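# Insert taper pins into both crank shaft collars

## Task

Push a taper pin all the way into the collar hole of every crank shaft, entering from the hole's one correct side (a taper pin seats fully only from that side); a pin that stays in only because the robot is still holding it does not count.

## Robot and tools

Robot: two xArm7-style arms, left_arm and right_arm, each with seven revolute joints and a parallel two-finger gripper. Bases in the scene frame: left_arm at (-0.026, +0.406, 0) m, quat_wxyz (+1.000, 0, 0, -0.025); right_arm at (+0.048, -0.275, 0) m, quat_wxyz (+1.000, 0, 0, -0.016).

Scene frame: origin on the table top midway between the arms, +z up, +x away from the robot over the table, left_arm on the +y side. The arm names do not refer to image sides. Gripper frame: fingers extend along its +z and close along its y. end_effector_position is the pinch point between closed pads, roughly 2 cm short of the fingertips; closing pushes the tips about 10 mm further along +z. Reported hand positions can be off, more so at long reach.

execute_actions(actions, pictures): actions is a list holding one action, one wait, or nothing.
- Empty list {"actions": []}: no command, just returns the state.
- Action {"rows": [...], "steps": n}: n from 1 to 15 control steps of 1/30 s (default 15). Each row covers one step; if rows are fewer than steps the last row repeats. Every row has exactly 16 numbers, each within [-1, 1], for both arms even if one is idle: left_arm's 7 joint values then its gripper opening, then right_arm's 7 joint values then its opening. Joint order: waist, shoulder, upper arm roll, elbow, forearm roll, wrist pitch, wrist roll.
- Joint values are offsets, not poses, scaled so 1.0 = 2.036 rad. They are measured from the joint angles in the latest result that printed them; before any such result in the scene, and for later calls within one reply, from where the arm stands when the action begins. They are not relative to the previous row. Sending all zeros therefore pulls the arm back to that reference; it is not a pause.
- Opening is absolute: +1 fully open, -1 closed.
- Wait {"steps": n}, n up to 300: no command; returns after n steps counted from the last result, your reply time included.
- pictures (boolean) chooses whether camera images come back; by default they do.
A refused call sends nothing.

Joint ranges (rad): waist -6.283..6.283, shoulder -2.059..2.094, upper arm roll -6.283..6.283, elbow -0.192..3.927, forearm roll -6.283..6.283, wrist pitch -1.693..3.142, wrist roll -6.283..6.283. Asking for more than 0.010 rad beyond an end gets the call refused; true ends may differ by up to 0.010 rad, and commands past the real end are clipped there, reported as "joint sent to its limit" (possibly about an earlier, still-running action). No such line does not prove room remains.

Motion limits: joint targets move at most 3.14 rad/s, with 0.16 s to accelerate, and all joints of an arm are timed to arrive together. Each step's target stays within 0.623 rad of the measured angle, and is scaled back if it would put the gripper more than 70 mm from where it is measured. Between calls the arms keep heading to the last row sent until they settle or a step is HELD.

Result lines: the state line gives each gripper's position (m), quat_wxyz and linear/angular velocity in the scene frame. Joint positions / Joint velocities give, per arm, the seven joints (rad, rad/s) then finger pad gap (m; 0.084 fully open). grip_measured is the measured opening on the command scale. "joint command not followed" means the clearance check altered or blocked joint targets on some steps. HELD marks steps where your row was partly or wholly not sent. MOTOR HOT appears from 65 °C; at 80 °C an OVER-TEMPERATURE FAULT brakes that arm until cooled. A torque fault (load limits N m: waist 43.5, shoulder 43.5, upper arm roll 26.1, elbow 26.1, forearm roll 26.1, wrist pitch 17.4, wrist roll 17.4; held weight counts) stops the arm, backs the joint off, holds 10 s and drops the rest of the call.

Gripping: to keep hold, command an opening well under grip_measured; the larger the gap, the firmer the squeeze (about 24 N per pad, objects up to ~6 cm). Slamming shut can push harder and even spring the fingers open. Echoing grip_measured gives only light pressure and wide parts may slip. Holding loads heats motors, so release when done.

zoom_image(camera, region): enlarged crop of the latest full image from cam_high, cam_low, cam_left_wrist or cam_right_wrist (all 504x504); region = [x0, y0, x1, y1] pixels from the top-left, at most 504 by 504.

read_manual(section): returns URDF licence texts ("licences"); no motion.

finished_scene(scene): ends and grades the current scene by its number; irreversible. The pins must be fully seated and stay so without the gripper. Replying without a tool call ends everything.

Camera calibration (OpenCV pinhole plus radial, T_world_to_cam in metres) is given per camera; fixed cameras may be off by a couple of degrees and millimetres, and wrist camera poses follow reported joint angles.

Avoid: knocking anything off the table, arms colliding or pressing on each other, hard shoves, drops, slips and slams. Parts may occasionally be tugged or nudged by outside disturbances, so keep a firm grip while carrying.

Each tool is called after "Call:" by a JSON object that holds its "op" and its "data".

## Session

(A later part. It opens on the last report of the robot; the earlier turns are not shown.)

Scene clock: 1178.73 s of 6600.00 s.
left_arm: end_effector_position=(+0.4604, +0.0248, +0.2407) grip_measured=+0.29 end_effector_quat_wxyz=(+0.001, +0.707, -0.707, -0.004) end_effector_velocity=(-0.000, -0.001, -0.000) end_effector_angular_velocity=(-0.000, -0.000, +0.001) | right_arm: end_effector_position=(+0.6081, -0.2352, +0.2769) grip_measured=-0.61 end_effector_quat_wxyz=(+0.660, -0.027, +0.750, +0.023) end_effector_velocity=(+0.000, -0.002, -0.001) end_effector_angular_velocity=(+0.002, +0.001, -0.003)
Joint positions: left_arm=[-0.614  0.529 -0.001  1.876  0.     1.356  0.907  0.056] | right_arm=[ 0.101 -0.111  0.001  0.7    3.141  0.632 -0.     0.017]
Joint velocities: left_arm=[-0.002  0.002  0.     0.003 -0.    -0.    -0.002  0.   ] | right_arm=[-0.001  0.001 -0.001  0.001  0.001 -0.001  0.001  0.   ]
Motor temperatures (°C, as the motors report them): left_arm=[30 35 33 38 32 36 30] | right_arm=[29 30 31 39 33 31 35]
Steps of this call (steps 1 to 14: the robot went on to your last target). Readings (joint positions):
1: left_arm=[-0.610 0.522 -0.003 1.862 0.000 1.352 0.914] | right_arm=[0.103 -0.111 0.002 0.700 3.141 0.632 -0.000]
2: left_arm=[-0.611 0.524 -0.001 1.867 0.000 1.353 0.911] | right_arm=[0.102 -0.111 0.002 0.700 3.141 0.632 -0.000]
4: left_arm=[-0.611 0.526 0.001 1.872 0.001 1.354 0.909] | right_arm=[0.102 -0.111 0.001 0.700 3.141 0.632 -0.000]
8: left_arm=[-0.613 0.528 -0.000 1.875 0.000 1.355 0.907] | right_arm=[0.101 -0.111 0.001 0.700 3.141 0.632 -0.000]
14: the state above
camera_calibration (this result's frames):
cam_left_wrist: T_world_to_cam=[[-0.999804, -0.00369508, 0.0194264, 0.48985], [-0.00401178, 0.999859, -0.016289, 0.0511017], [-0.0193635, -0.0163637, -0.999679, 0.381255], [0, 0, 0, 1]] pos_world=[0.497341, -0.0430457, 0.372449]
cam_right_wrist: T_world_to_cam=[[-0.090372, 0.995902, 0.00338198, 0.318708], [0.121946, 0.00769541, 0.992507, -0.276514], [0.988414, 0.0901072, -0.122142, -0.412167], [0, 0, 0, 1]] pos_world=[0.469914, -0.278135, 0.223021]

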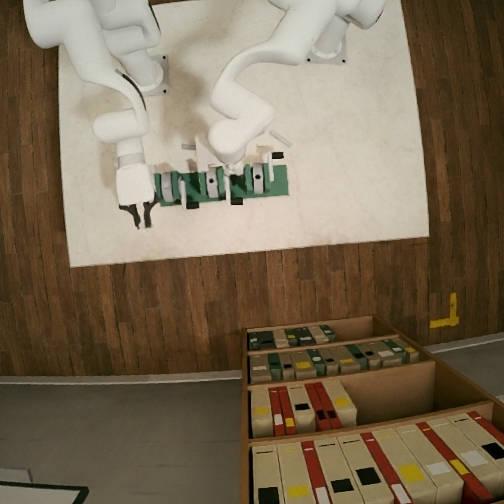

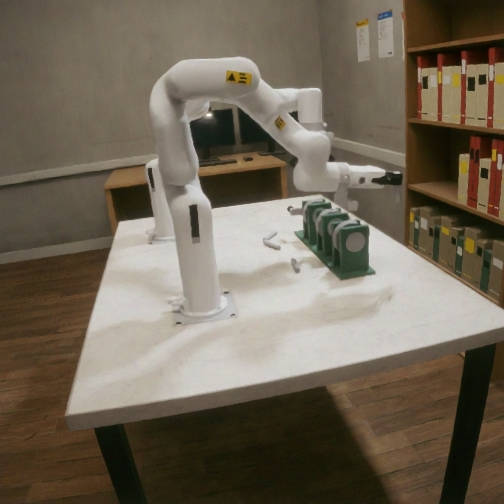

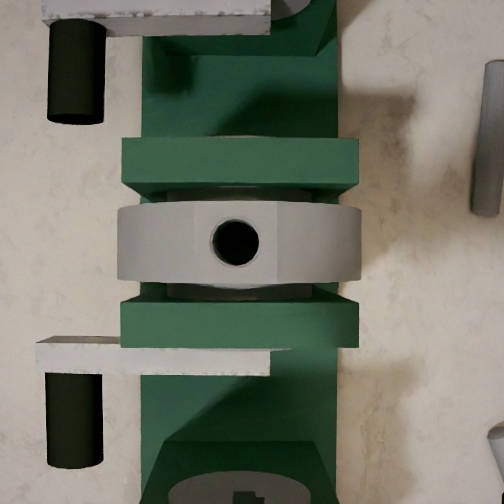

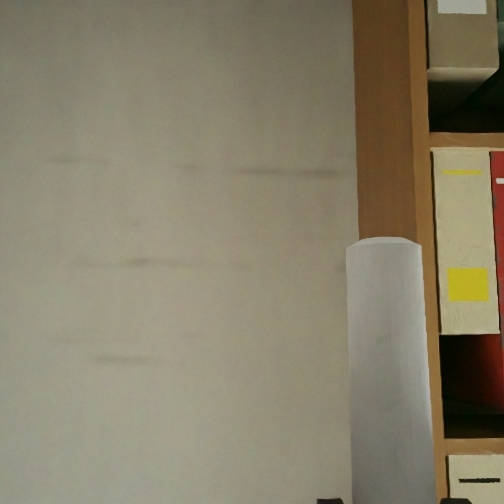

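Call:
{"op": "execute_actions", "data": {"actions": [{"rows":[[0.0461,0.2566,0,0.3008,0,0.0438,0.0461,0.3,0,0,0,0,0,0,0,-1]],"steps":15}], "pictures": false}}

Call:
{"op": "execute_actions", "data": {"actions": [{"steps":15}]}}

Scene clock: 1207.37 s of 6600.00 s.
left_arm: end_effector_position=(+0.5613, +0.0275, +0.1455) grip_measured=+0.29 end_effector_quat_wxyz=(+0.001, +0.708, -0.706, -0.010) end_effector_velocity=(+0.053, +0.015, -0.077) end_effector_angular_velocity=(-0.005, +0.008, -0.008) | right_arm: end_effector_position=(+0.6081, -0.2352, +0.2769) grip_measured=-0.61 end_effector_quat_wxyz=(+0.660, -0.027, +0.750, +0.023) end_effector_velocity=(-0.000, -0.000, -0.001) end_effector_angular_velocity=(-0.002, +0.001, -0.000)
Joint positions: left_arm=[-0.523  1.027  0.001  2.446  0.001  1.44   0.995  0.056] | right_arm=[ 0.101 -0.111  0.001  0.7    3.141  0.632 -0.     0.017]
Joint velocities: left_arm=[ 0.064  0.364 -0.007  0.434 -0.001  0.073  0.069  0.   ] | right_arm=[-0.002  0.001  0.002 -0.     0.    -0.    -0.002 -0.   ]
Motor temperatures (°C, as the motors report them): left_arm=[30 35 32 38 32 36 30] | right_arm=[29 30 31 39 33 31 35]
Steps of this call (steps 1 to 30: the robot went on to your last target; steps 31 to 90: nothing new was sent; then 25.13 s passed at rest; steps 91 to 105: all 15 steps of this action). Readings (joint positions):
91: left_arm=[-0.614 0.530 -0.001 1.877 0.000 1.356 0.907] | right_arm=[0.101 -0.111 0.001 0.700 3.141 0.632 -0.000]
92: left_arm=[-0.614 0.534 -0.001 1.883 0.000 1.357 0.908] | right_arm=[0.101 -0.111 0.001 0.700 3.141 0.632 -0.000]
94: left_arm=[-0.607 0.573 -0.003 1.935 0.000 1.365 0.916] | right_arm=[0.101 -0.111 0.001 0.700 3.141 0.632 -0.000]
98: left_arm=[-0.574 0.757 -0.001 2.147 0.000 1.394 0.948] | right_arm=[0.101 -0.111 0.001 0.700 3.141 0.632 -0.000]
105: the state above

Scene clock: 1207.87 s of 6600.00 s.
left_arm: end_effector_position=(+0.5664, +0.0255, +0.1461) grip_measured=+0.29 end_effector_quat_wxyz=(+0.001, +0.707, -0.707, -0.004) end_effector_velocity=(+0.001, -0.000, +0.001) end_effector_angular_velocity=(-0.002, -0.004, +0.001) | right_arm: end_effector_position=(+0.6081, -0.2352, +0.2769) grip_measured=-0.61 end_effector_quat_wxyz=(+0.660, -0.027, +0.750, +0.023) end_effector_velocity=(-0.000, +0.001, +0.001) end_effector_angular_velocity=(+0.000, -0.002, +0.001)
Joint positions: left_arm=[-0.52   1.051 -0.001  2.488  0.     1.445  1.001  0.056] | right_arm=[ 0.101 -0.111  0.001  0.7    3.141  0.632 -0.     0.017]
Joint velocities: left_arm=[ 0.001  0.002  0.     0.007  0.    -0.     0.     0.   ] | right_arm=[ 0.001 -0.001  0.001 -0.     0.     0.001 -0.    -0.   ]
Motor temperatures (°C, as the motors report them): left_arm=[30 35 32 38 32 36 30] | right_arm=[29 30 31 39 33 31 35]
Steps of this call (steps 1 to 15: the robot went on to your last target). Readings (joint positions):
1: left_arm=[-0.522 1.036 0.001 2.458 0.001 1.442 0.997] | right_arm=[0.101 -0.111 0.001 0.700 3.141 0.632 -0.000]
2: left_arm=[-0.521 1.041 -0.000 2.468 0.001 1.443 0.998] | right_arm=[0.101 -0.111 0.001 0.700 3.141 0.632 -0.000]
4: left_arm=[-0.522 1.043 -0.001 2.481 0.000 1.444 0.999] | right_arm=[0.101 -0.111 0.001 0.700 3.141 0.632 -0.000]
8: left_arm=[-0.521 1.047 -0.001 2.488 0.000 1.444 1.000] | right_arm=[0.101 -0.111 0.001 0.700 3.141 0.632 -0.000]
15: the state above
camera_calibration (this result's frames):
cam_left_wrist: T_world_to_cam=[[-0.999811, -0.00379977, 0.0190675, 0.59767], [-0.00414259, 0.99983, -0.0179718, 0.0495591], [-0.0189959, -0.0180474, -0.999657, 0.288552], [0, 0, 0, 1]] pos_world=[0.603244, -0.042072, 0.277948]
cam_right_wrist: T_world_to_cam=[[-0.090372, 0.995902, 0.00338207, 0.318708], [0.121946, 0.00769532, 0.992507, -0.276514], [0.988414, 0.0901073, -0.122142, -0.412167], [0, 0, 0, 1]] pos_world=[0.469914, -0.278135, 0.223021]

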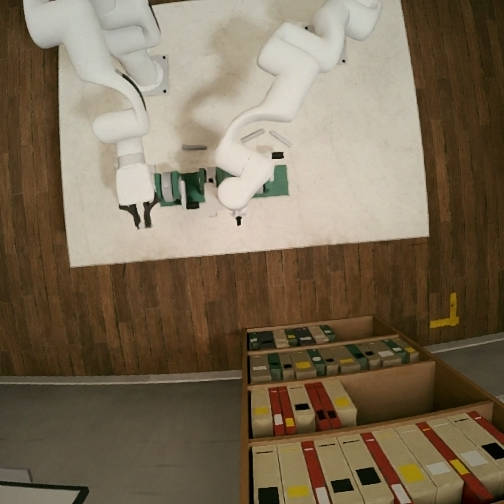

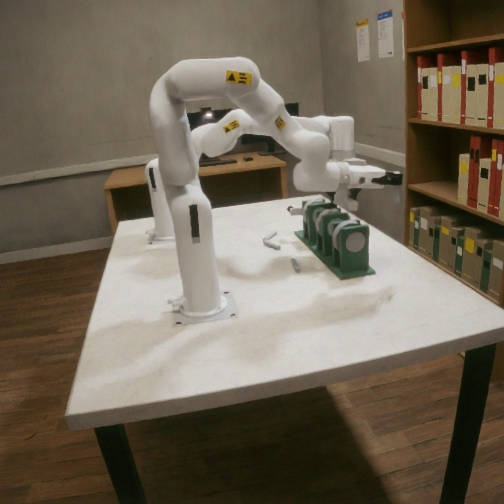

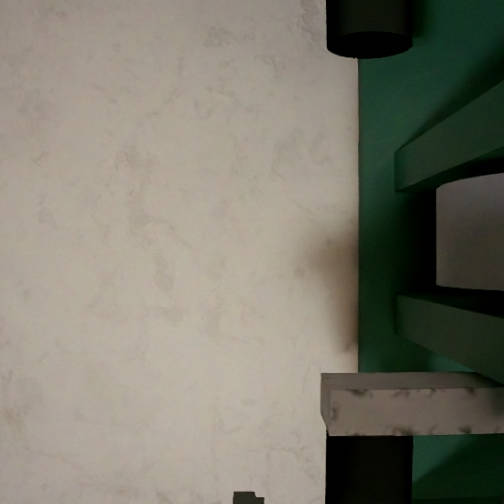

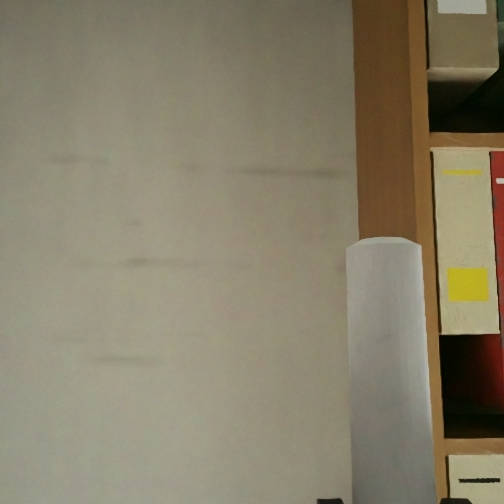

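Call:
{"op": "execute_actions", "data": {"actions": [{"rows":[[0,0.0005,0,-0.014,0,-0.013,0,0.3,0,0,0,0,0,0,0,-1],[0,0.0005,0,-0.029,0,-0.027,0,0.3,0,0,0,0,0,0,0,-1],[0,-0.002,0,-0.046,0,-0.042,0,0.3,0,0,0,0,0,0,0,-1],[0,-0.0056,0,-0.0642,0,-0.0586,0,0.3,0,0,0,0,0,0,0,-1]],"steps":15}], "pictures": false}}

Call:
{"op": "execute_actions", "data": {"actions": [{"steps":8}], "pictures": false}}

Scene clock: 1215.93 s of 6600.00 s.
left_arm: end_effector_position=(+0.5670, +0.0251, +0.1095) grip_measured=+0.29 end_effector_quat_wxyz=(+0.001, +0.707, -0.707, -0.002) end_effector_velocity=(-0.001, +0.001, -0.007) end_effector_angular_velocity=(+0.003, +0.005, -0.001) | right_arm: end_effector_position=(+0.6081, -0.2352, +0.2769) grip_measured=-0.61 end_effector_quat_wxyz=(+0.660, -0.027, +0.750, +0.023) end_effector_velocity=(-0.000, +0.001, -0.001) end_effector_angular_velocity=(-0.000, +0.001, +0.001)
Joint positions: left_arm=[-0.52   1.039 -0.001  2.361  0.     1.327  1.001  0.056] | right_arm=[ 0.101 -0.111  0.001  0.7    3.141  0.632 -0.     0.017]
Joint velocities: left_arm=[-0.    -0.001 -0.    -0.02  -0.    -0.014  0.    -0.   ] | right_arm=[-0.     0.001  0.001 -0.001  0.     0.    -0.    -0.   ]
Motor temperatures (°C, as the motors report them): left_arm=[30 36 32 38 32 36 30] | right_arm=[29 30 31 39 33 31 35]
Steps of this call (steps 1 to 15: the robot went on to your last target; steps 16 to 90: nothing new was sent; then 4.57 s passed at rest; steps 91 to 105: all 15 steps of this action). Readings (joint positions):
91: left_arm=[-0.520 1.052 -0.001 2.488 0.000 1.444 1.001] | right_arm=[0.101 -0.111 0.001 0.700 3.141 0.632 -0.000]
92: left_arm=[-0.520 1.051 -0.001 2.483 0.000 1.438 1.001] | right_arm=[0.101 -0.111 0.001 0.700 3.141 0.632 -0.000]
94: left_arm=[-0.520 1.048 -0.001 2.453 0.000 1.409 1.001] | right_arm=[0.101 -0.111 0.001 0.700 3.141 0.632 -0.000]
98: left_arm=[-0.520 1.046 -0.001 2.375 0.000 1.346 1.001] | right_arm=[0.101 -0.111 0.001 0.700 3.141 0.632 -0.000]
105: the state above

Scene clock: 1216.20 s of 6600.00 s.
left_arm: end_effector_position=(+0.5664, +0.0255, +0.1075) grip_measured=+0.29 end_effector_quat_wxyz=(+0.001, +0.707, -0.707, -0.004) end_effector_velocity=(+0.000, -0.000, +0.002) end_effector_angular_velocity=(-0.002, -0.002, -0.001) | right_arm: end_effector_position=(+0.6081, -0.2352, +0.2769) grip_measured=-0.61 end_effector_quat_wxyz=(+0.660, -0.027, +0.750, +0.023) end_effector_velocity=(-0.000, +0.000, -0.001) end_effector_angular_velocity=(+0.001, +0.001, +0.001)
Joint positions: left_arm=[-0.52   1.04  -0.001  2.358  0.     1.326  1.001  0.056] | right_arm=[ 0.101 -0.111  0.001  0.7    3.141  0.632 -0.     0.017]
Joint velocities: left_arm=[-0.    -0.002 -0.    -0.001 -0.    -0.001  0.001  0.   ] | right_arm=[ 0.001  0.001 -0.001 -0.    -0.     0.     0.001 -0.   ]
Motor temperatures (°C, as the motors report them): left_arm=[30 36 32 38 32 36 30] | right_arm=[29 30 31 39 33 31 35]
Steps of this call (steps 1 to 8: the robot went on to your last target). Readings (joint positions):
1: left_arm=[-0.520 1.039 -0.001 2.360 0.000 1.326 1.001] | right_arm=[0.101 -0.111 0.001 0.700 3.141 0.632 -0.000]
2: left_arm=[-0.520 1.039 -0.001 2.359 0.000 1.326 1.001] | right_arm=[0.101 -0.111 0.001 0.700 3.141 0.632 -0.000]
4: left_arm=[-0.520 1.040 -0.001 2.358 0.000 1.326 1.001] | right_arm=[0.101 -0.111 0.001 0.700 3.141 0.632 -0.000]
8: the state above

Call:
{"op": "execute_actions", "data": {"actions": [{"rows":[[0,0,0,0,0,0,0,-0.1,0,0,0,0,0,0,0,-1],[0,0,0,0,0,0,0,-0.3,0,0,0,0,0,0,0,-1],[0,0,0,0,0,0,0,-0.4,0,0,0,0,0,0,0,-1],[0,0,0,0,0,0,0,-0.5,0,0,0,0,0,0,0,-1],[0,0,0,0,0,0,0,-0.58,0,0,0,0,0,0,0,-1]],"steps":15}], "pictures": false}}

Scene clock: 1235.57 s of 6600.00 s.
left_arm: end_effector_position=(+0.5650, +0.0253, +0.1061) grip_measured=-0.47 end_effector_quat_wxyz=(+0.002, +0.706, -0.708, -0.006) end_effector_velocity=(+0.002, -0.000, +0.001) end_effector_angular_velocity=(-0.003, -0.006, +0.001) | right_arm: end_effector_position=(+0.6081, -0.2352, +0.2769) grip_measured=-0.61 end_effector_quat_wxyz=(+0.660, -0.027, +0.750, +0.023) end_effector_velocity=(+0.000, -0.000, +0.000) end_effector_angular_velocity=(+0.000, +0.000, -0.001)
Joint positions: left_arm=[-0.521  1.041 -0.002  2.356  0.     1.328  1.001  0.024] | right_arm=[ 0.101 -0.111  0.001  0.7    3.141  0.632 -0.     0.017]
Joint velocities: left_arm=[ 0.    -0.001  0.001  0.001  0.    -0.004 -0.001  0.   ] | right_arm=[ 0.001 -0.    -0.001  0.001  0.    -0.001  0.     0.   ]
Motor temperatures (°C, as the motors report them): left_arm=[30 36 32 38 31 35 30] | right_arm=[29 30 31 39 33 31 35]
Steps of this call (steps 1 to 15: the robot went on to your last target; steps 16 to 90: nothing new was sent; then 15.87 s passed at rest; steps 91 to 105: all 15 steps of this action). Readings (joint positions):
91: left_arm=[-0.520 1.040 -0.001 2.358 0.000 1.326 1.001] | right_arm=[0.101 -0.111 0.001 0.700 3.141 0.632 -0.000]
92: left_arm=[-0.520 1.040 -0.001 2.358 0.000 1.326 1.001] | right_arm=[0.101 -0.111 0.001 0.700 3.141 0.632 -0.000]
94: left_arm=[-0.520 1.040 -0.001 2.358 0.000 1.326 1.001] | right_arm=[0.101 -0.111 0.001 0.700 3.141 0.632 -0.000]
98: left_arm=[-0.521 1.041 -0.002 2.356 0.000 1.329 1.001] | right_arm=[0.101 -0.111 0.001 0.700 3.141 0.632 -0.000]
105: the state above

Call:
{"op": "execute_actions", "data": {"actions": [{"rows":[[-0.0005,-0.005,0,0.003,0,0.007,-0.0007,-0.58,0,0,0,0,0,0,0,-1],[-0.0005,-0.005,0,0.003,0,0.007,-0.0007,-0.58,0,0,0,0,0,0,0,-1],[-0.001,-0.0108,0,0.0052,0,0.0135,-0.0015,-0.58,0,0,0,0,0,0,0,-1],[-0.001,-0.0108,0,0.0052,0,0.0135,-0.0015,-0.58,0,0,0,0,0,0,0,-1],[-0.001,-0.0108,0,0.0052,0,0.0135,-0.0015,-0.58,0,0,0,0,0,0,0,-1],[-0.0023,-0.022,0,-0.003,0,0.0165,-0.0028,-0.58,0,0,0,0,0,0,0,-1],[-0.0023,-0.022,0,-0.003,0,0.0165,-0.0028,-0.58,0,0,0,0,0,0,0,-1],[-0.0037,-0.0358,0,-0.0156,0,0.0177,-0.0042,-0.58,0,0,0,0,0,0,0,-1],[-0.0037,-0.0358,0,-0.0156,0,0.0177,-0.0042,-0.58,0,0,0,0,0,0,0,-1],[-0.0037,-0.0358,0,-0.0156,0,0.0177,-0.0042,-0.58,0,0,0,0,0,0,0,-1],[-0.006,-0.052,0,-0.034,0,0.0155,-0.0065,-0.58,0,0,0,0,0,0,0,-1],[-0.006,-0.052,0,-0.034,0,0.0155,-0.0065,-0.58,0,0,0,0,0,0,0,-1],[-0.0084,-0.070,0,-0.0556,0,0.012,-0.0089,-0.58,0,0,0,0,0,0,0,-1]],"steps":15}], "pictures": false}}

Call:
{"op": "execute_actions", "data": {"actions": [{"steps":10}], "pictures": false}}

Scene clock: 1258.47 s of 6600.00 s.
left_arm: end_effector_position=(+0.5524, +0.0255, +0.1494) grip_measured=-0.47 end_effector_quat_wxyz=(-0.000, +0.708, -0.707, -0.002) end_effector_velocity=(-0.070, -0.003, +0.109) end_effector_angular_velocity=(-0.001, -0.000, -0.011) | right_arm: end_effector_position=(+0.6081, -0.2352, +0.2769) grip_measured=-0.61 end_effector_quat_wxyz=(+0.660, -0.027, +0.750, +0.023) end_effector_velocity=(+0.000, -0.000, +0.001) end_effector_angular_velocity=(-0.001, -0.002, -0.000)
Joint positions: left_arm=[-0.532  0.929  0.     2.28   0.001  1.354  0.987  0.024] | right_arm=[ 0.101 -0.111  0.001  0.7    3.141  0.632 -0.     0.017]
Joint velocities: left_arm=[-0.058 -0.429 -0.004 -0.443  0.002 -0.015 -0.049  0.   ] | right_arm=[ 0.    -0.002 -0.001 -0.    -0.     0.    -0.001  0.   ]
Motor temperatures (°C, as the motors report them): left_arm=[30 37 33 41 32 37 30] | right_arm=[29 30 31 39 33 31 35]
Steps of this call (steps 1 to 15: the robot went on to your last target; steps 16 to 90: nothing new was sent; then 19.40 s passed at rest; steps 91 to 105: all 15 steps of this action). Readings (joint positions):
91: left_arm=[-0.520 1.040 -0.001 2.358 0.000 1.329 1.001] | right_arm=[0.101 -0.111 0.001 0.700 3.141 0.632 -0.000]
92: left_arm=[-0.521 1.038 -0.001 2.359 0.000 1.331 1.000] | right_arm=[0.101 -0.111 0.001 0.700 3.141 0.632 -0.000]
94: left_arm=[-0.521 1.032 -0.001 2.362 0.001 1.339 0.999] | right_arm=[0.101 -0.111 0.001 0.700 3.141 0.632 -0.000]
98: left_arm=[-0.523 1.010 -0.000 2.358 0.001 1.354 0.997] | right_arm=[0.101 -0.111 0.001 0.700 3.141 0.632 -0.000]
105: the state above

Scene clock: 1258.80 s of 6600.00 s.
left_arm: end_effector_position=(+0.5467, +0.0253, +0.1559) grip_measured=-0.47 end_effector_quat_wxyz=(+0.000, +0.707, -0.707, -0.002) end_effector_velocity=(-0.003, -0.001, +0.001) end_effector_angular_velocity=(+0.001, +0.004, -0.001) | right_arm: end_effector_position=(+0.6081, -0.2352, +0.2769) grip_measured=-0.61 end_effector_quat_wxyz=(+0.660, -0.027, +0.750, +0.023) end_effector_velocity=(-0.000, +0.002, +0.001) end_effector_angular_velocity=(+0.002, -0.001, +0.002)
Joint positions: left_arm=[-0.537  0.899 -0.     2.245  0.001  1.351  0.983  0.024] | right_arm=[ 0.101 -0.111  0.001  0.7    3.141  0.632 -0.     0.017]
Joint velocities: left_arm=[-0.002 -0.009 -0.001 -0.01  -0.     0.002 -0.002 -0.   ] | right_arm=[ 0.001 -0.001  0.002  0.     0.    -0.     0.002 -0.   ]
Motor temperatures (°C, as the motors report them): left_arm=[30 37 33 41 32 37 30] | right_arm=[29 30 31 39 33 31 35]
Steps of this call (steps 1 to 10: the robot went on to your last target). Readings (joint positions):
1: left_arm=[-0.534 0.917 -0.000 2.268 0.001 1.354 0.986] | right_arm=[0.101 -0.111 0.001 0.700 3.141 0.632 -0.000]
2: left_arm=[-0.535 0.910 -0.000 2.260 0.001 1.354 0.985] | right_arm=[0.101 -0.111 0.001 0.700 3.141 0.632 -0.000]
4: left_arm=[-0.536 0.903 -0.000 2.251 0.001 1.352 0.983] | right_arm=[0.101 -0.111 0.001 0.700 3.141 0.632 -0.000]
8: left_arm=[-0.536 0.899 -0.000 2.246 0.001 1.351 0.983] | right_arm=[0.101 -0.111 0.001 0.700 3.141 0.632 -0.000]
10: the state above

Call:
{"op": "execute_actions", "data": {"actions": [{"rows":[[-0.002,-0.013,0,-0.016,0,-0.003,-0.002,-0.58,0,0,0,0,0,0,0,-1],[-0.002,-0.013,0,-0.016,0,-0.003,-0.002,-0.58,0,0,0,0,0,0,0,-1],[-0.004,-0.026,0,-0.034,0,-0.007,-0.004,-0.58,0,0,0,0,0,0,0,-1],[-0.004,-0.026,0,-0.034,0,-0.007,-0.004,-0.58,0,0,0,0,0,0,0,-1],[-0.006,-0.0387,0,-0.052,0,-0.0118,-0.0056,-0.58,0,0,0,0,0,0,0,-1],[-0.006,-0.0387,0,-0.052,0,-0.0118,-0.0056,-0.58,0,0,0,0,0,0,0,-1],[-0.0095,-0.057,0,-0.078,0,-0.020,-0.009,-0.58,0,0,0,0,0,0,0,-1],[-0.0095,-0.057,0,-0.078,0,-0.020,-0.009,-0.58,0,0,0,0,0,0,0,-1],[-0.013,-0.076,0,-0.105,0,-0.029,-0.0125,-0.58,0,0,0,0,0,0,0,-1],[-0.013,-0.076,0,-0.105,0,-0.029,-0.0125,-0.58,0,0,0,0,0,0,0,-1],[-0.017,-0.094,0,-0.133,0,-0.038,-0.0165,-0.58,0,0,0,0,0,0,0,-1],[-0.017,-0.094,0,-0.133,0,-0.038,-0.0165,-0.58,0,0,0,0,0,0,0,-1],[-0.021,-0.1121,0,-0.162,0,-0.0484,-0.0205,-0.58,0,0,0,0,0,0,0,-1]],"steps":15}], "pictures": false}}

Call:
{"op": "execute_actions", "data": {"actions": [{"steps":10}], "pictures": false}}

Scene clock: 1272.00 s of 6600.00 s.
left_arm: end_effector_position=(+0.5067, +0.0247, +0.1767) grip_measured=-0.47 end_effector_quat_wxyz=(-0.000, +0.707, -0.707, -0.002) end_effector_velocity=(-0.128, -0.001, +0.027) end_effector_angular_velocity=(+0.006, +0.015, -0.016) | right_arm: end_effector_position=(+0.6081, -0.2352, +0.2769) grip_measured=-0.61 end_effector_quat_wxyz=(+0.660, -0.027, +0.750, +0.023) end_effector_velocity=(+0.000, -0.001, +0.001) end_effector_angular_velocity=(-0.001, -0.002, -0.001)
Joint positions: left_arm=[-0.571  0.706 -0.     1.977  0.001  1.274  0.949  0.024] | right_arm=[ 0.101 -0.111  0.001  0.7    3.141  0.632 -0.     0.017]
Joint velocities: left_arm=[-0.109 -0.49  -0.007 -0.731  0.001 -0.225 -0.099  0.   ] | right_arm=[-0.001 -0.001 -0.     0.001  0.     0.    -0.001  0.   ]
Motor temperatures (°C, as the motors report them): left_arm=[30 37 33 39 32 37 30] | right_arm=[29 30 31 39 33 31 35]
Steps of this call (steps 1 to 30: the robot went on to your last target; steps 31 to 90: nothing new was sent; then 9.70 s passed at rest; steps 91 to 105: all 15 steps of this action). Readings (joint positions):
91: left_arm=[-0.538 0.898 -0.001 2.243 0.000 1.352 0.983] | right_arm=[0.101 -0.111 0.001 0.700 3.141 0.632 -0.000]
92: left_arm=[-0.538 0.894 -0.001 2.237 0.000 1.350 0.982] | right_arm=[0.101 -0.111 0.001 0.700 3.141 0.632 -0.000]
94: left_arm=[-0.541 0.877 -0.001 2.216 0.000 1.345 0.979] | right_arm=[0.101 -0.111 0.001 0.700 3.141 0.632 -0.000]
98: left_arm=[-0.548 0.828 -0.001 2.152 0.000 1.330 0.972] | right_arm=[0.101 -0.111 0.001 0.700 3.141 0.632 -0.000]
105: the state above

Scene clock: 1272.33 s of 6600.00 s.
left_arm: end_effector_position=(+0.4972, +0.0249, +0.1774) grip_measured=-0.47 end_effector_quat_wxyz=(+0.000, +0.707, -0.707, -0.002) end_effector_velocity=(-0.002, +0.000, -0.002) end_effector_angular_velocity=(+0.001, +0.001, -0.000) | right_arm: end_effector_position=(+0.6081, -0.2352, +0.2769) grip_measured=-0.61 end_effector_quat_wxyz=(+0.660, -0.027, +0.750, +0.023) end_effector_velocity=(+0.000, +0.001, -0.000) end_effector_angular_velocity=(+0.000, +0.000, +0.002)
Joint positions: left_arm=[-0.579  0.67  -0.     1.919  0.001  1.253  0.941  0.024] | right_arm=[ 0.101 -0.111  0.001  0.7    3.141  0.632 -0.     0.017]
Joint velocities: left_arm=[-0.001 -0.007 -0.    -0.017  0.    -0.008 -0.001  0.   ] | right_arm=[ 0.001  0.001  0.001  0.    -0.    -0.     0.001  0.   ]
Motor temperatures (°C, as the motors report them): left_arm=[30 37 33 39 32 37 30] | right_arm=[29 30 31 39 33 31 35]
Steps of this call (steps 1 to 10: the robot went on to your last target). Readings (joint positions):
1: left_arm=[-0.575 0.693 -0.000 1.956 0.001 1.268 0.947] | right_arm=[0.101 -0.111 0.001 0.700 3.141 0.632 -0.000]
2: left_arm=[-0.577 0.684 -0.000 1.943 0.001 1.264 0.945] | right_arm=[0.101 -0.111 0.001 0.700 3.141 0.632 -0.000]
4: left_arm=[-0.578 0.676 -0.000 1.929 0.001 1.258 0.943] | right_arm=[0.101 -0.111 0.001 0.700 3.141 0.632 -0.000]
8: left_arm=[-0.579 0.671 -0.000 1.920 0.001 1.253 0.941] | right_arm=[0.101 -0.111 0.001 0.700 3.141 0.632 -0.000]
10: the state above

Call:
{"op": "execute_actions", "data": {"actions": [{"rows":[[-0.004,-0.015,0,-0.025,0,-0.011,-0.004,-0.58,0,0,0,0,0,0,0,-1],[-0.004,-0.015,0,-0.025,0,-0.011,-0.004,-0.58,0,0,0,0,0,0,0,-1],[-0.0085,-0.029,0,-0.051,0,-0.022,-0.008,-0.58,0,0,0,0,0,0,0,-1],[-0.0085,-0.029,0,-0.051,0,-0.022,-0.008,-0.58,0,0,0,0,0,0,0,-1],[-0.0127,-0.042,0,-0.077,0,-0.034,-0.012,-0.58,0,0,0,0,0,0,0,-1],[-0.0127,-0.042,0,-0.077,0,-0.034,-0.012,-0.58,0,0,0,0,0,0,0,-1],[-0.0168,-0.0538,0,-0.1024,0,-0.0466,-0.0163,-0.58,0,0,0,0,0,0,0,-1],[-0.0168,-0.0538,0,-0.1024,0,-0.0466,-0.0163,-0.58,0,0,0,0,0,0,0,-1],[-0.0205,-0.062,0,-0.123,0,-0.059,-0.020,-0.58,0,0,0,0,0,0,0,-1],[-0.0205,-0.062,0,-0.123,0,-0.059,-0.020,-0.58,0,0,0,0,0,0,0,-1],[-0.024,-0.069,0,-0.143,0,-0.072,-0.0235,-0.58,0,0,0,0,0,0,0,-1],[-0.024,-0.069,0,-0.143,0,-0.072,-0.0235,-0.58,0,0,0,0,0,0,0,-1],[-0.027,-0.074,0,-0.161,0,-0.085,-0.0265,-0.58,0,0,0,0,0,0,0,-1],[-0.027,-0.074,0,-0.161,0,-0.085,-0.0265,-0.58,0,0,0,0,0,0,0,-1],[-0.0298,-0.0777,0,-0.177,0,-0.0973,-0.0293,-0.58,0,0,0,0,0,0,0,-1]],"steps":15}], "pictures": false}}

Call:
{"op": "execute_actions", "data": {"actions": [{"steps":10}], "pictures": false}}

Scene clock: 1284.67 s of 6600.00 s.
left_arm: end_effector_position=(+0.4415, +0.0245, +0.1481) grip_measured=-0.47 end_effector_quat_wxyz=(+0.003, +0.705, -0.709, -0.012) end_effector_velocity=(-0.104, -0.001, -0.116) end_effector_angular_velocity=(+0.019, +0.025, -0.013) | right_arm: end_effector_position=(+0.6081, -0.2352, +0.2769) grip_measured=-0.61 end_effector_quat_wxyz=(+0.660, -0.027, +0.750, +0.023) end_effector_velocity=(-0.000, -0.000, -0.001) end_effector_angular_velocity=(-0.001, +0.001, +0.000)
Joint positions: left_arm=[-0.63   0.535 -0.004  1.621 -0.001  1.11   0.894  0.024] | right_arm=[ 0.101 -0.111  0.001  0.7    3.141  0.632 -0.     0.017]
Joint velocities: left_arm=[-0.101 -0.149 -0.008 -0.57  -0.    -0.39  -0.096  0.   ] | right_arm=[ 0.     0.001 -0.    -0.001  0.     0.001 -0.001 -0.   ]
Motor temperatures (°C, as the motors report them): left_arm=[30 36 33 37 32 36 30] | right_arm=[29 30 31 39 33 31 35]
Steps of this call (steps 1 to 30: the robot went on to your last target; steps 31 to 90: nothing new was sent; then 8.83 s passed at rest; steps 91 to 105: all 15 steps of this action). Readings (joint positions):
91: left_arm=[-0.579 0.669 -0.000 1.915 0.001 1.252 0.941] | right_arm=[0.101 -0.111 0.001 0.700 3.141 0.632 -0.000]
92: left_arm=[-0.580 0.665 0.000 1.909 0.001 1.249 0.940] | right_arm=[0.101 -0.111 0.001 0.700 3.141 0.632 -0.000]
94: left_arm=[-0.585 0.647 0.000 1.878 0.001 1.235 0.935] | right_arm=[0.101 -0.111 0.001 0.700 3.141 0.632 -0.000]
98: left_arm=[-0.601 0.595 -0.000 1.785 0.000 1.197 0.920] | right_arm=[0.101 -0.111 0.001 0.700 3.141 0.632 -0.000]
105: the state above

Scene clock: 1285.00 s of 6600.00 s.
left_arm: end_effector_position=(+0.4339, +0.0246, +0.1377) grip_measured=-0.47 end_effector_quat_wxyz=(+0.001, +0.706, -0.708, -0.007) end_effector_velocity=(+0.012, +0.000, +0.020) end_effector_angular_velocity=(-0.024, -0.040, +0.012) | right_arm: end_effector_position=(+0.6081, -0.2352, +0.2769) grip_measured=-0.61 end_effector_quat_wxyz=(+0.660, -0.027, +0.750, +0.023) end_effector_velocity=(+0.000, -0.000, +0.000) end_effector_angular_velocity=(+0.002, +0.000, -0.001)
Joint positions: left_arm=[-0.641  0.516 -0.002  1.558  0.     1.056  0.882  0.024] | right_arm=[ 0.101 -0.111  0.001  0.7    3.141  0.632 -0.     0.017]
Joint velocities: left_arm=[ 0.003 -0.028  0.009  0.005  0.003 -0.013 -0.002 -0.   ] | right_arm=[-0.001  0.     0.     0.001  0.    -0.     0.002  0.   ]
Motor temperatures (°C, as the motors report them): left_arm=[30 36 33 37 32 36 30] | right_arm=[29 30 31 39 33 31 35]
Steps of this call (steps 1 to 10: the robot went on to your last target). Readings (joint positions):
1: left_arm=[-0.634 0.530 -0.004 1.602 -0.001 1.096 0.890] | right_arm=[0.101 -0.111 0.001 0.700 3.141 0.632 -0.000]
2: left_arm=[-0.637 0.526 -0.004 1.585 -0.001 1.083 0.888] | right_arm=[0.101 -0.111 0.001 0.700 3.141 0.632 -0.000]
4: left_arm=[-0.640 0.523 -0.003 1.567 -0.001 1.067 0.884] | right_arm=[0.101 -0.111 0.001 0.700 3.141 0.632 -0.000]
8: left_arm=[-0.641 0.518 -0.002 1.558 -0.000 1.057 0.882] | right_arm=[0.101 -0.111 0.001 0.700 3.141 0.632 -0.000]
10: the state above

Call:
{"op": "execute_actions", "data": {"actions": [{"rows":[[-0.0015,0.001,0,-0.011,0,-0.013,-0.0015,-0.58,0,0,0,0,0,0,0,-1],[-0.0015,0.001,0,-0.011,0,-0.013,-0.0015,-0.58,0,0,0,0,0,0,0,-1],[-0.0015,0.001,0,-0.011,0,-0.013,-0.0015,-0.58,0,0,0,0,0,0,0,-1],[-0.0028,0.003,0,-0.021,0,-0.026,-0.003,-0.58,0,0,0,0,0,0,0,-1],[-0.0028,0.003,0,-0.021,0,-0.026,-0.003,-0.58,0,0,0,0,0,0,0,-1],[-0.0028,0.003,0,-0.021,0,-0.026,-0.003,-0.58,0,0,0,0,0,0,0,-1],[-0.0036,0.006,0,-0.030,0,-0.039,-0.0042,-0.58,0,0,0,0,0,0,0,-1],[-0.0036,0.006,0,-0.030,0,-0.039,-0.0042,-0.58,0,0,0,0,0,0,0,-1],[-0.0036,0.006,0,-0.030,0,-0.039,-0.0042,-0.58,0,0,0,0,0,0,0,-1],[-0.0043,0.0089,0,-0.0389,0,-0.0508,-0.0053,-0.58,0,0,0,0,0,0,0,-1]],"steps":15}], "pictures": false}}

Call:
{"op": "execute_actions", "data": {"actions": [{"steps":10}]}}

Scene clock: 1298.37 s of 6600.00 s.
left_arm: end_effector_position=(+0.4251, +0.0247, +0.1024) grip_measured=-0.47 end_effector_quat_wxyz=(+0.001, +0.706, -0.708, -0.006) end_effector_velocity=(+0.001, -0.000, -0.010) end_effector_angular_velocity=(-0.013, -0.019, +0.005) | right_arm: end_effector_position=(+0.6081, -0.2352, +0.2769) grip_measured=-0.61 end_effector_quat_wxyz=(+0.660, -0.027, +0.750, +0.023) end_effector_velocity=(+0.000, +0.001, +0.001) end_effector_angular_velocity=(+0.000, -0.001, +0.001)
Joint positions: left_arm=[-0.649  0.535 -0.002  1.481  0.     0.957  0.872  0.024] | right_arm=[ 0.101 -0.111  0.001  0.7    3.141  0.632 -0.     0.017]
Joint velocities: left_arm=[-0.002  0.     0.002 -0.036  0.001 -0.06  -0.006  0.   ] | right_arm=[ 0.001 -0.001  0.     0.001  0.    -0.    -0.    -0.   ]
Motor temperatures (°C, as the motors report them): left_arm=[30 36 33 38 32 36 30] | right_arm=[29 30 31 39 33 31 35]
Steps of this call (steps 1 to 30: the robot went on to your last target; steps 31 to 90: nothing new was sent; then 9.87 s passed at rest; steps 91 to 105: all 15 steps of this action). Readings (joint positions):
91: left_arm=[-0.640 0.512 -0.000 1.558 0.001 1.054 0.882] | right_arm=[0.101 -0.111 0.001 0.700 3.141 0.632 -0.000]
92: left_arm=[-0.640 0.511 -0.000 1.555 0.001 1.050 0.881] | right_arm=[0.101 -0.111 0.001 0.700 3.141 0.632 -0.000]
94: left_arm=[-0.642 0.512 -0.001 1.544 0.000 1.041 0.880] | right_arm=[0.101 -0.111 0.001 0.700 3.141 0.632 -0.000]
98: left_arm=[-0.646 0.522 -0.003 1.514 -0.000 1.009 0.876] | right_arm=[0.101 -0.111 0.001 0.700 3.141 0.632 -0.000]
105: the state above

Scene clock: 1298.70 s of 6600.00 s.
left_arm: end_effector_position=(+0.4252, +0.0247, +0.1023) grip_measured=-0.47 end_effector_quat_wxyz=(+0.001, +0.706, -0.708, -0.004) end_effector_velocity=(+0.000, -0.000, +0.000) end_effector_angular_velocity=(-0.001, -0.000, +0.001) | right_arm: end_effector_position=(+0.6081, -0.2352, +0.2769) grip_measured=-0.61 end_effector_quat_wxyz=(+0.660, -0.027, +0.750, +0.023) end_effector_velocity=(+0.001, -0.001, +0.001) end_effector_angular_velocity=(-0.002, -0.002, -0.001)
Joint positions: left_arm=[-0.65   0.534 -0.002  1.478  0.     0.953  0.871  0.024] | right_arm=[ 0.101 -0.111  0.001  0.7    3.141  0.632 -0.     0.017]
Joint velocities: left_arm=[ 0.    -0.     0.     0.001 -0.001  0.     0.     0.   ] | right_arm=[-0.001 -0.    -0.     0.002 -0.     0.001 -0.002 -0.   ]
Motor temperatures (°C, as the motors report them): left_arm=[30 36 33 38 32 36 30] | right_arm=[29 30 31 39 33 31 35]
Steps of this call (steps 1 to 10: the robot went on to your last target). Readings (joint positions):
1: left_arm=[-0.649 0.535 -0.002 1.480 0.000 0.956 0.872] | right_arm=[0.101 -0.111 0.001 0.700 3.141 0.632 -0.000]
2: left_arm=[-0.649 0.535 -0.002 1.480 0.000 0.955 0.872] | right_arm=[0.101 -0.111 0.001 0.700 3.141 0.632 -0.000]
4: left_arm=[-0.650 0.534 -0.002 1.479 0.000 0.954 0.871] | right_arm=[0.101 -0.111 0.001 0.700 3.141 0.632 -0.000]
8: left_arm=[-0.650 0.534 -0.002 1.478 0.000 0.953 0.871] | right_arm=[0.101 -0.111 0.001 0.700 3.141 0.632 -0.000]
10: the state above
camera_calibration (this result's frames):
cam_left_wrist: T_world_to_cam=[[-0.9998, -0.00278747, 0.0197921, 0.457297], [-0.00311837, 0.999856, -0.0167077, 0.0484747], [-0.0197427, -0.0167661, -0.999665, 0.24232], [0, 0, 0, 1]] pos_world=[0.462141, -0.0431302, 0.233998]
cam_right_wrist: T_world_to_cam=[[-0.0903715, 0.995902, 0.00338291, 0.318707], [0.121946, 0.00769442, 0.992507, -0.276514], [0.988414, 0.0901069, -0.122142, -0.412167], [0, 0, 0, 1]] pos_world=[0.469914, -0.278134, 0.223021]

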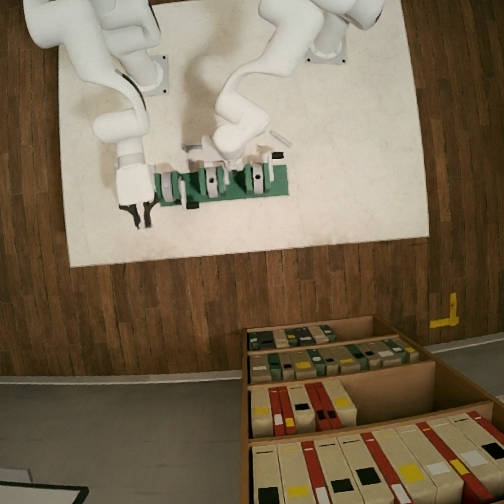

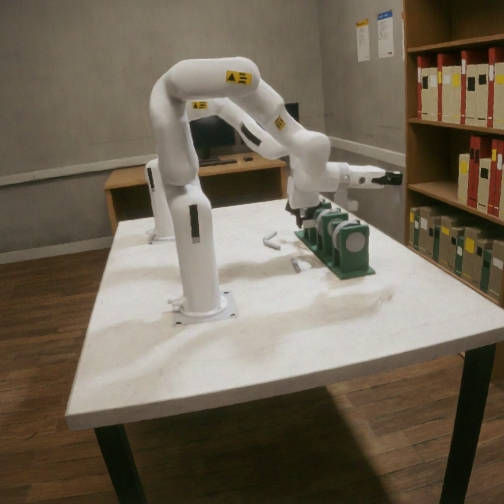

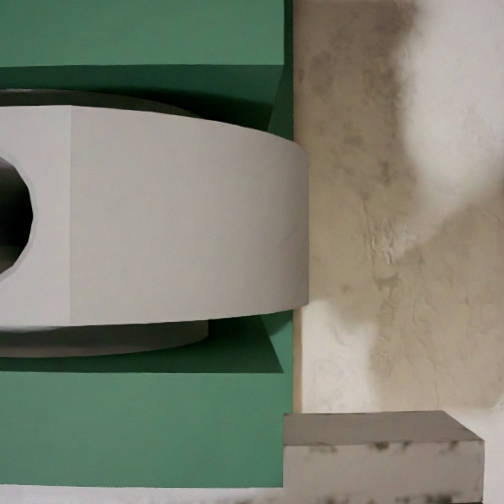

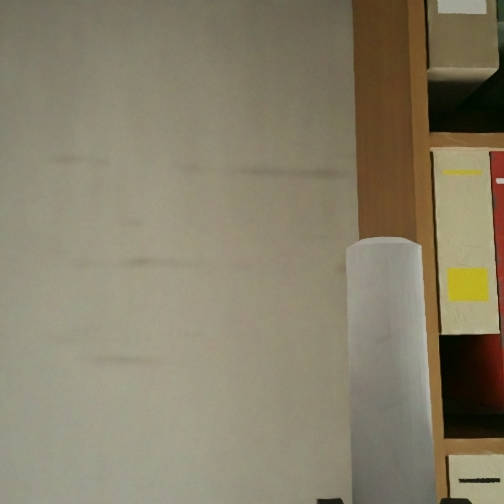

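Call:
{"op": "execute_actions", "data": {"actions": [{"rows":[[0,0,0,0,0,0,0,-0.3,0,0,0,0,0,0,0,-1],[0,0,0,0,0,0,0,0.0,0,0,0,0,0,0,0,-1],[0,0,0,0,0,0,0,0.3,0,0,0,0,0,0,0,-1],[0,0,0,0,0,0,0,0.3,0,0,0,0,0,0,0,-1],[0,0,0,0,0,0,0,0.3,0,0,0,0,0,0,0,-1],[0,-0.012,0,0.04,0,0.05,0,0.3,0,0,0,0,0,0,0,-1],[0,-0.018,0,0.08,0,0.10,0,0.3,0,0,0,0,0,0,0,-1],[0.0177,-0.0025,0,0.1955,0,0.198,0.0177,0.3,0,0,0,0,0,0,0,-1]],"steps":15}], "pictures": false}}

Call:
{"op": "execute_actions", "data": {"actions": [{"steps":14}]}}

Call:
{"op": "zoom_image", "data": {"camera": "cam_left_wrist", "region": [178, 188, 278, 288]}}

Scene clock: 1306.80 s of 6600.00 s.
left_arm: end_effector_position=(+0.4557, +0.0200, +0.2068) grip_measured=+0.29 end_effector_quat_wxyz=(+0.000, +0.707, -0.707, -0.000) end_effector_velocity=(+0.095, +0.050, +0.390) end_effector_angular_velocity=(+0.013, +0.004, +0.032) | right_arm: end_effector_position=(+0.6081, -0.2352, +0.2769) grip_measured=-0.61 end_effector_quat_wxyz=(+0.660, -0.027, +0.750, +0.023) end_effector_velocity=(+0.000, -0.001, -0.000) end_effector_angular_velocity=(+0.000, +0.001, -0.001)
Joint positions: left_arm=[-0.625  0.525 -0.001  1.77   0.     1.246  0.895  0.056] | right_arm=[ 0.101 -0.111  0.001  0.7    3.141  0.632 -0.     0.017]
Joint velocities: left_arm=[ 0.144  0.021  0.016  1.152 -0.     1.142  0.126  0.   ] | right_arm=[-0.001  0.001 -0.001  0.    -0.    -0.001  0.     0.   ]
Motor temperatures (°C, as the motors report them): left_arm=[30 36 33 40 32 37 30] | right_arm=[29 30 31 39 33 31 35]
Steps of this call (steps 1 to 15: the robot went on to your last target; steps 16 to 90: nothing new was sent; then 4.60 s passed at rest; steps 91 to 105: all 15 steps of this action). Readings (joint positions):
91: left_arm=[-0.649 0.534 -0.002 1.479 0.000 0.952 0.871] | right_arm=[0.101 -0.111 0.001 0.700 3.141 0.632 -0.000]
92: left_arm=[-0.649 0.534 -0.000 1.483 0.001 0.949 0.871] | right_arm=[0.101 -0.111 0.001 0.700 3.141 0.632 -0.000]
94: left_arm=[-0.647 0.531 0.003 1.488 0.001 0.946 0.871] | right_arm=[0.101 -0.111 0.001 0.700 3.141 0.632 -0.000]
98: left_arm=[-0.648 0.530 0.000 1.498 0.001 0.975 0.871] | right_arm=[0.101 -0.111 0.001 0.700 3.141 0.632 -0.000]
105: the state above

Scene clock: 1307.27 s of 6600.00 s.
left_arm: end_effector_position=(+0.4598, +0.0246, +0.2401) grip_measured=+0.29 end_effector_quat_wxyz=(+0.001, +0.706, -0.708, -0.005) end_effector_velocity=(+0.003, +0.000, +0.009) end_effector_angular_velocity=(-0.008, -0.012, +0.003) | right_arm: end_effector_position=(+0.6081, -0.2352, +0.2769) grip_measured=-0.61 end_effector_quat_wxyz=(+0.660, -0.027, +0.750, +0.023) end_effector_velocity=(+0.000, -0.000, +0.001) end_effector_angular_velocity=(-0.000, -0.001, +0.000)
Joint positions: left_arm=[-0.614  0.529 -0.002  1.875  0.     1.356  0.907  0.056] | right_arm=[ 0.101 -0.111  0.001  0.7    3.141  0.632 -0.     0.017]
Joint velocities: left_arm=[ 0.002 -0.006  0.001  0.014  0.     0.005 -0.    -0.   ] | right_arm=[ 0.    -0.001 -0.     0.    -0.001  0.     0.    -0.   ]
Motor temperatures (°C, as the motors report them): left_arm=[30 36 33 40 32 37 30] | right_arm=[29 30 31 39 33 31 35]
Steps of this call (steps 1 to 14: the robot went on to your last target). Readings (joint positions):
1: left_arm=[-0.620 0.525 -0.000 1.805 0.000 1.280 0.899] | right_arm=[0.101 -0.111 0.001 0.700 3.141 0.632 -0.000]
2: left_arm=[-0.617 0.524 0.000 1.831 0.000 1.304 0.902] | right_arm=[0.101 -0.111 0.001 0.700 3.141 0.632 -0.000]
4: left_arm=[-0.614 0.524 -0.000 1.858 0.000 1.332 0.905] | right_arm=[0.101 -0.111 0.001 0.700 3.141 0.632 -0.000]
8: left_arm=[-0.614 0.530 -0.002 1.869 0.000 1.351 0.907] | right_arm=[0.101 -0.111 0.001 0.700 3.141 0.632 -0.000]
14: the state above
camera_calibration (this result's frames):
cam_left_wrist: T_world_to_cam=[[-0.999777, -0.002657, 0.0209619, 0.488883], [-0.00299718, 0.999864, -0.0162135, 0.050832], [-0.020916, -0.0162728, -0.999649, 0.381343], [0, 0, 0, 1]] pos_world=[0.496903, -0.0433207, 0.371785]
cam_right_wrist: T_world_to_cam=[[-0.0903717, 0.995902, 0.00338297, 0.318707], [0.121946, 0.00769438, 0.992507, -0.276514], [0.988414, 0.0901071, -0.122142, -0.412167], [0, 0, 0, 1]] pos_world=[0.469914, -0.278134, 0.223021]

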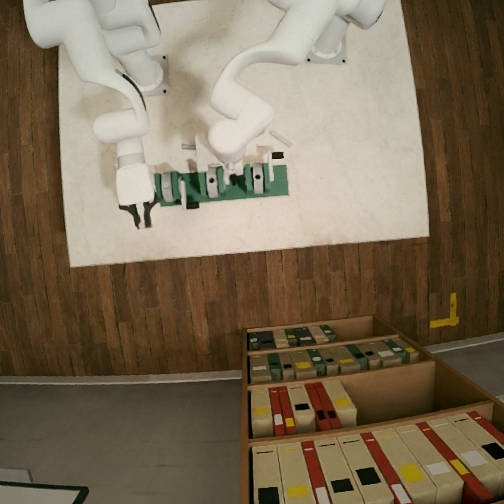

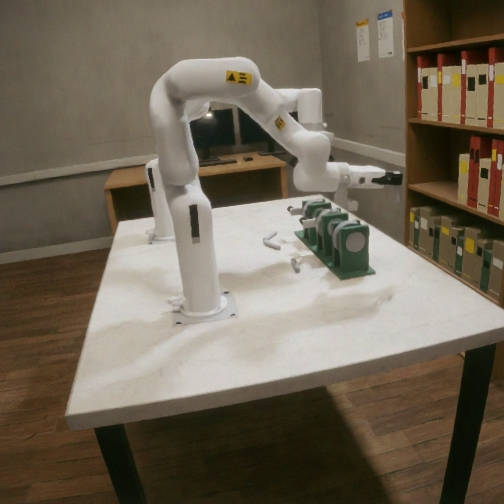

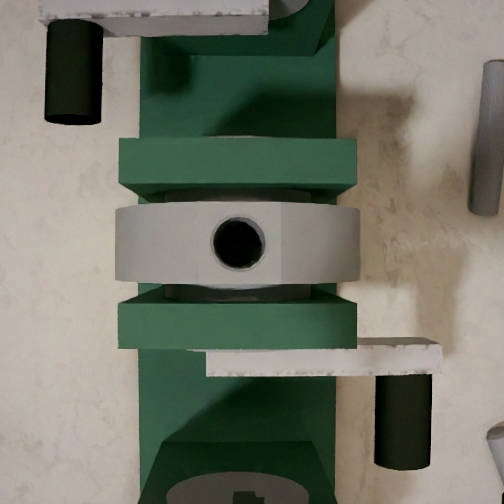

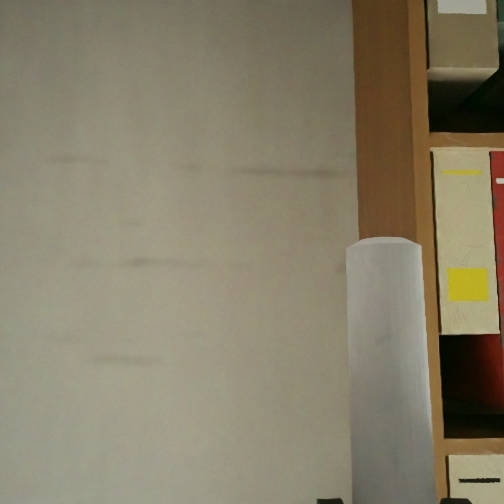

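Region (178, 188, 278, 288) of cam_left_wrist's 504x504 image, scaled by 5.040, with more detail than that image has.

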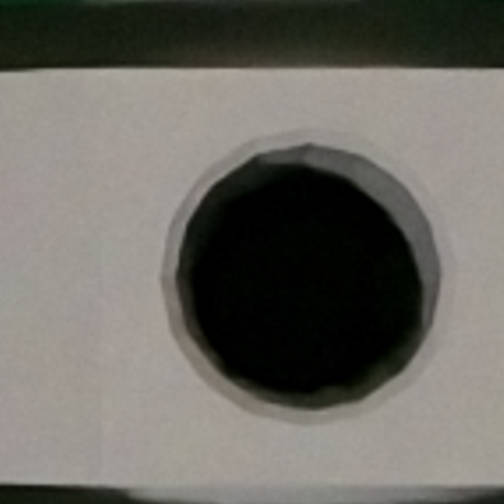

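Call:
{"op": "execute_actions", "data": {"actions": [{"rows":[[0.0915,-0.1829,0,-0.3166,0,-0.1347,0.0915,0.3,0,0,0,0,0,0,0,-1]],"steps":15}], "pictures": false}}

Call:
{"op": "execute_actions", "data": {"actions": [{"steps":8}], "pictures": false}}

Scene clock: 1334.57 s of 6600.00 s.
left_arm: end_effector_position=(+0.4318, +0.1627, +0.2050) grip_measured=+0.29 end_effector_quat_wxyz=(+0.001, +0.708, -0.706, -0.005) end_effector_velocity=(-0.057, +0.133, -0.052) end_effector_angular_velocity=(-0.000, +0.001, +0.007) | right_arm: end_effector_position=(+0.6081, -0.2352, +0.2769) grip_measured=-0.61 end_effector_quat_wxyz=(+0.660, -0.027, +0.750, +0.023) end_effector_velocity=(+0.000, +0.000, +0.001) end_effector_angular_velocity=(-0.000, -0.002, +0.001)
Joint positions: left_arm=[-0.439  0.184  0.001  1.278  0.     1.104  1.079  0.056] | right_arm=[ 0.101 -0.111  0.001  0.7    3.141  0.632 -0.     0.017]
Joint velocities: left_arm=[ 0.17  -0.325  0.005 -0.579  0.    -0.253  0.168  0.   ] | right_arm=[ 0.001 -0.    -0.     0.001 -0.     0.    -0.    -0.   ]
Motor temperatures (°C, as the motors report them): left_arm=[30 36 33 39 32 36 30] | right_arm=[29 30 31 39 33 31 35]
Steps of this call (steps 1 to 30: the robot went on to your last target; steps 31 to 90: nothing new was sent; then 23.80 s passed at rest; steps 91 to 105: all 15 steps of this action). Readings (joint positions):
91: left_arm=[-0.613 0.529 -0.002 1.876 0.000 1.356 0.908] | right_arm=[0.101 -0.111 0.001 0.700 3.141 0.632 -0.000]
92: left_arm=[-0.612 0.526 -0.002 1.870 0.000 1.353 0.910] | right_arm=[0.101 -0.111 0.001 0.700 3.141 0.632 -0.000]
94: left_arm=[-0.600 0.498 -0.005 1.820 -0.000 1.330 0.925] | right_arm=[0.101 -0.111 0.001 0.700 3.141 0.632 -0.000]
98: left_arm=[-0.535 0.372 -0.001 1.606 0.000 1.240 0.986] | right_arm=[0.101 -0.111 0.001 0.700 3.141 0.632 -0.000]
105: the state above

Scene clock: 1334.83 s of 6600.00 s.
left_arm: end_effector_position=(+0.4260, +0.1692, +0.2010) grip_measured=+0.29 end_effector_quat_wxyz=(+0.001, +0.705, -0.709, -0.004) end_effector_velocity=(-0.000, +0.014, -0.003) end_effector_angular_velocity=(+0.003, +0.001, +0.015) | right_arm: end_effector_position=(+0.6081, -0.2352, +0.2769) grip_measured=-0.61 end_effector_quat_wxyz=(+0.660, -0.027, +0.750, +0.023) end_effector_velocity=(-0.000, -0.001, -0.000) end_effector_angular_velocity=(-0.001, +0.001, -0.001)
Joint positions: left_arm=[-0.429  0.159 -0.003  1.234 -0.     1.082  1.093  0.056] | right_arm=[ 0.101 -0.111  0.001  0.7    3.141  0.632 -0.     0.017]
Joint velocities: left_arm=[ 0.013 -0.016  0.01  -0.03   0.    -0.011  0.009  0.   ] | right_arm=[-0.001 -0.    -0.    -0.001 -0.     0.    -0.001 -0.   ]
Motor temperatures (°C, as the motors report them): left_arm=[30 36 33 39 32 36 30] | right_arm=[29 30 31 39 33 31 35]
Steps of this call (steps 1 to 8: the robot went on to your last target). Readings (joint positions):
1: left_arm=[-0.435 0.175 0.000 1.263 0.000 1.097 1.084] | right_arm=[0.101 -0.111 0.001 0.700 3.141 0.632 -0.000]
2: left_arm=[-0.433 0.170 -0.001 1.253 0.000 1.092 1.087] | right_arm=[0.101 -0.111 0.001 0.700 3.141 0.632 -0.000]
4: left_arm=[-0.431 0.164 -0.003 1.242 0.000 1.086 1.090] | right_arm=[0.101 -0.111 0.001 0.700 3.141 0.632 -0.000]
8: the state above

Call:
{"op": "execute_actions", "data": {"actions": []}}

Scene clock: 1359.23 s of 6600.00 s.
left_arm: end_effector_position=(+0.4260, +0.1710, +0.2007) grip_measured=+0.29 end_effector_quat_wxyz=(+0.001, +0.706, -0.708, -0.004) end_effector_velocity=(+0.000, +0.000, +0.000) end_effector_angular_velocity=(+0.001, -0.000, -0.001) | right_arm: end_effector_position=(+0.6081, -0.2352, +0.2769) grip_measured=-0.61 end_effector_quat_wxyz=(+0.660, -0.027, +0.750, +0.023) end_effector_velocity=(-0.000, +0.000, +0.000) end_effector_angular_velocity=(-0.001, +0.001, +0.001)
Joint positions: left_arm=[-0.427  0.157 -0.002  1.23   0.     1.081  1.094  0.056] | right_arm=[ 0.101 -0.111  0.001  0.7    3.141  0.632 -0.     0.017]
Joint velocities: left_arm=[ 0.     0.    -0.     0.001  0.001  0.001  0.001 -0.   ] | right_arm=[-0.001 -0.     0.001  0.    -0.    -0.001 -0.001  0.   ]
Motor temperatures (°C, as the motors report them): left_arm=[30 35 32 38 32 36 30] | right_arm=[29 30 31 39 33 31 35]
Steps of this call (steps 1 to 30: the robot went on to your last target; steps 31 to 90: nothing new was sent; then 21.40 s passed at rest). Readings (joint positions):
1: left_arm=[-0.429 0.159 -0.003 1.233 0.000 1.082 1.093] | right_arm=[0.101 -0.111 0.001 0.700 3.141 0.632 -0.000]
2: left_arm=[-0.429 0.159 -0.003 1.233 0.000 1.082 1.093] | right_arm=[0.101 -0.111 0.001 0.700 3.141 0.632 -0.000]
4: left_arm=[-0.428 0.158 -0.002 1.232 0.000 1.082 1.093] | right_arm=[0.101 -0.111 0.001 0.700 3.141 0.632 -0.000]
8: left_arm=[-0.428 0.158 -0.002 1.231 0.000 1.081 1.093] | right_arm=[0.101 -0.111 0.001 0.700 3.141 0.632 -0.000]
90: the state above
All arms were judged still, so your last target was given up. Only a new action makes them travel on or press farther. Fingers that are still opening or closing keep moving.
camera_calibration (this result's frames):
cam_left_wrist: T_world_to_cam=[[-0.999803, -0.00236211, 0.0197155, 0.456449], [-0.00272142, 0.99983, -0.0182178, -0.0960269], [-0.0196691, -0.0182679, -0.99964, 0.343437], [0, 0, 0, 1]] pos_world=[0.462853, 0.103363, 0.332565]
cam_right_wrist: T_world_to_cam=[[-0.0903718, 0.995902, 0.00338301, 0.318707], [0.121946, 0.00769435, 0.992507, -0.276514], [0.988414, 0.0901071, -0.122142, -0.412167], [0, 0, 0, 1]] pos_world=[0.469914, -0.278134, 0.223021]

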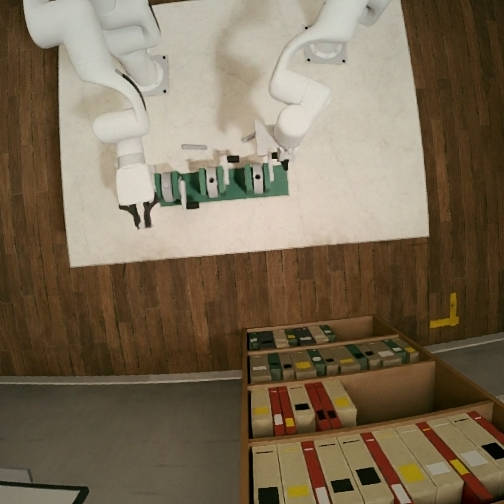

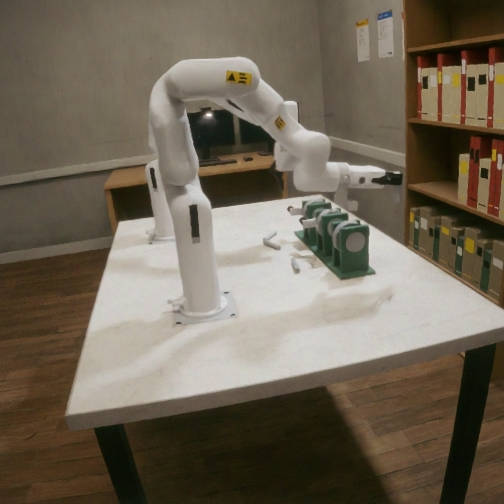

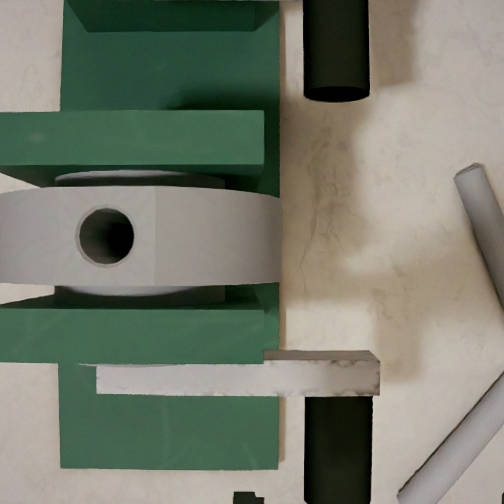

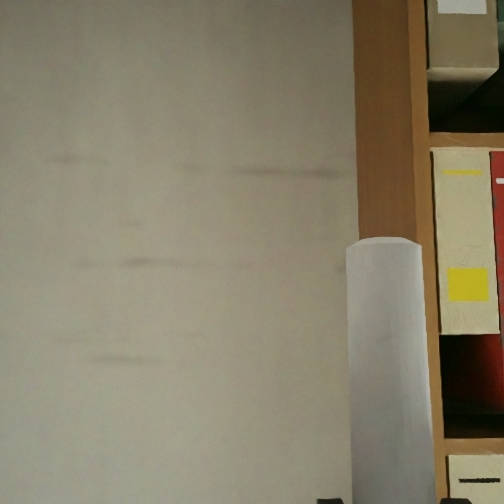

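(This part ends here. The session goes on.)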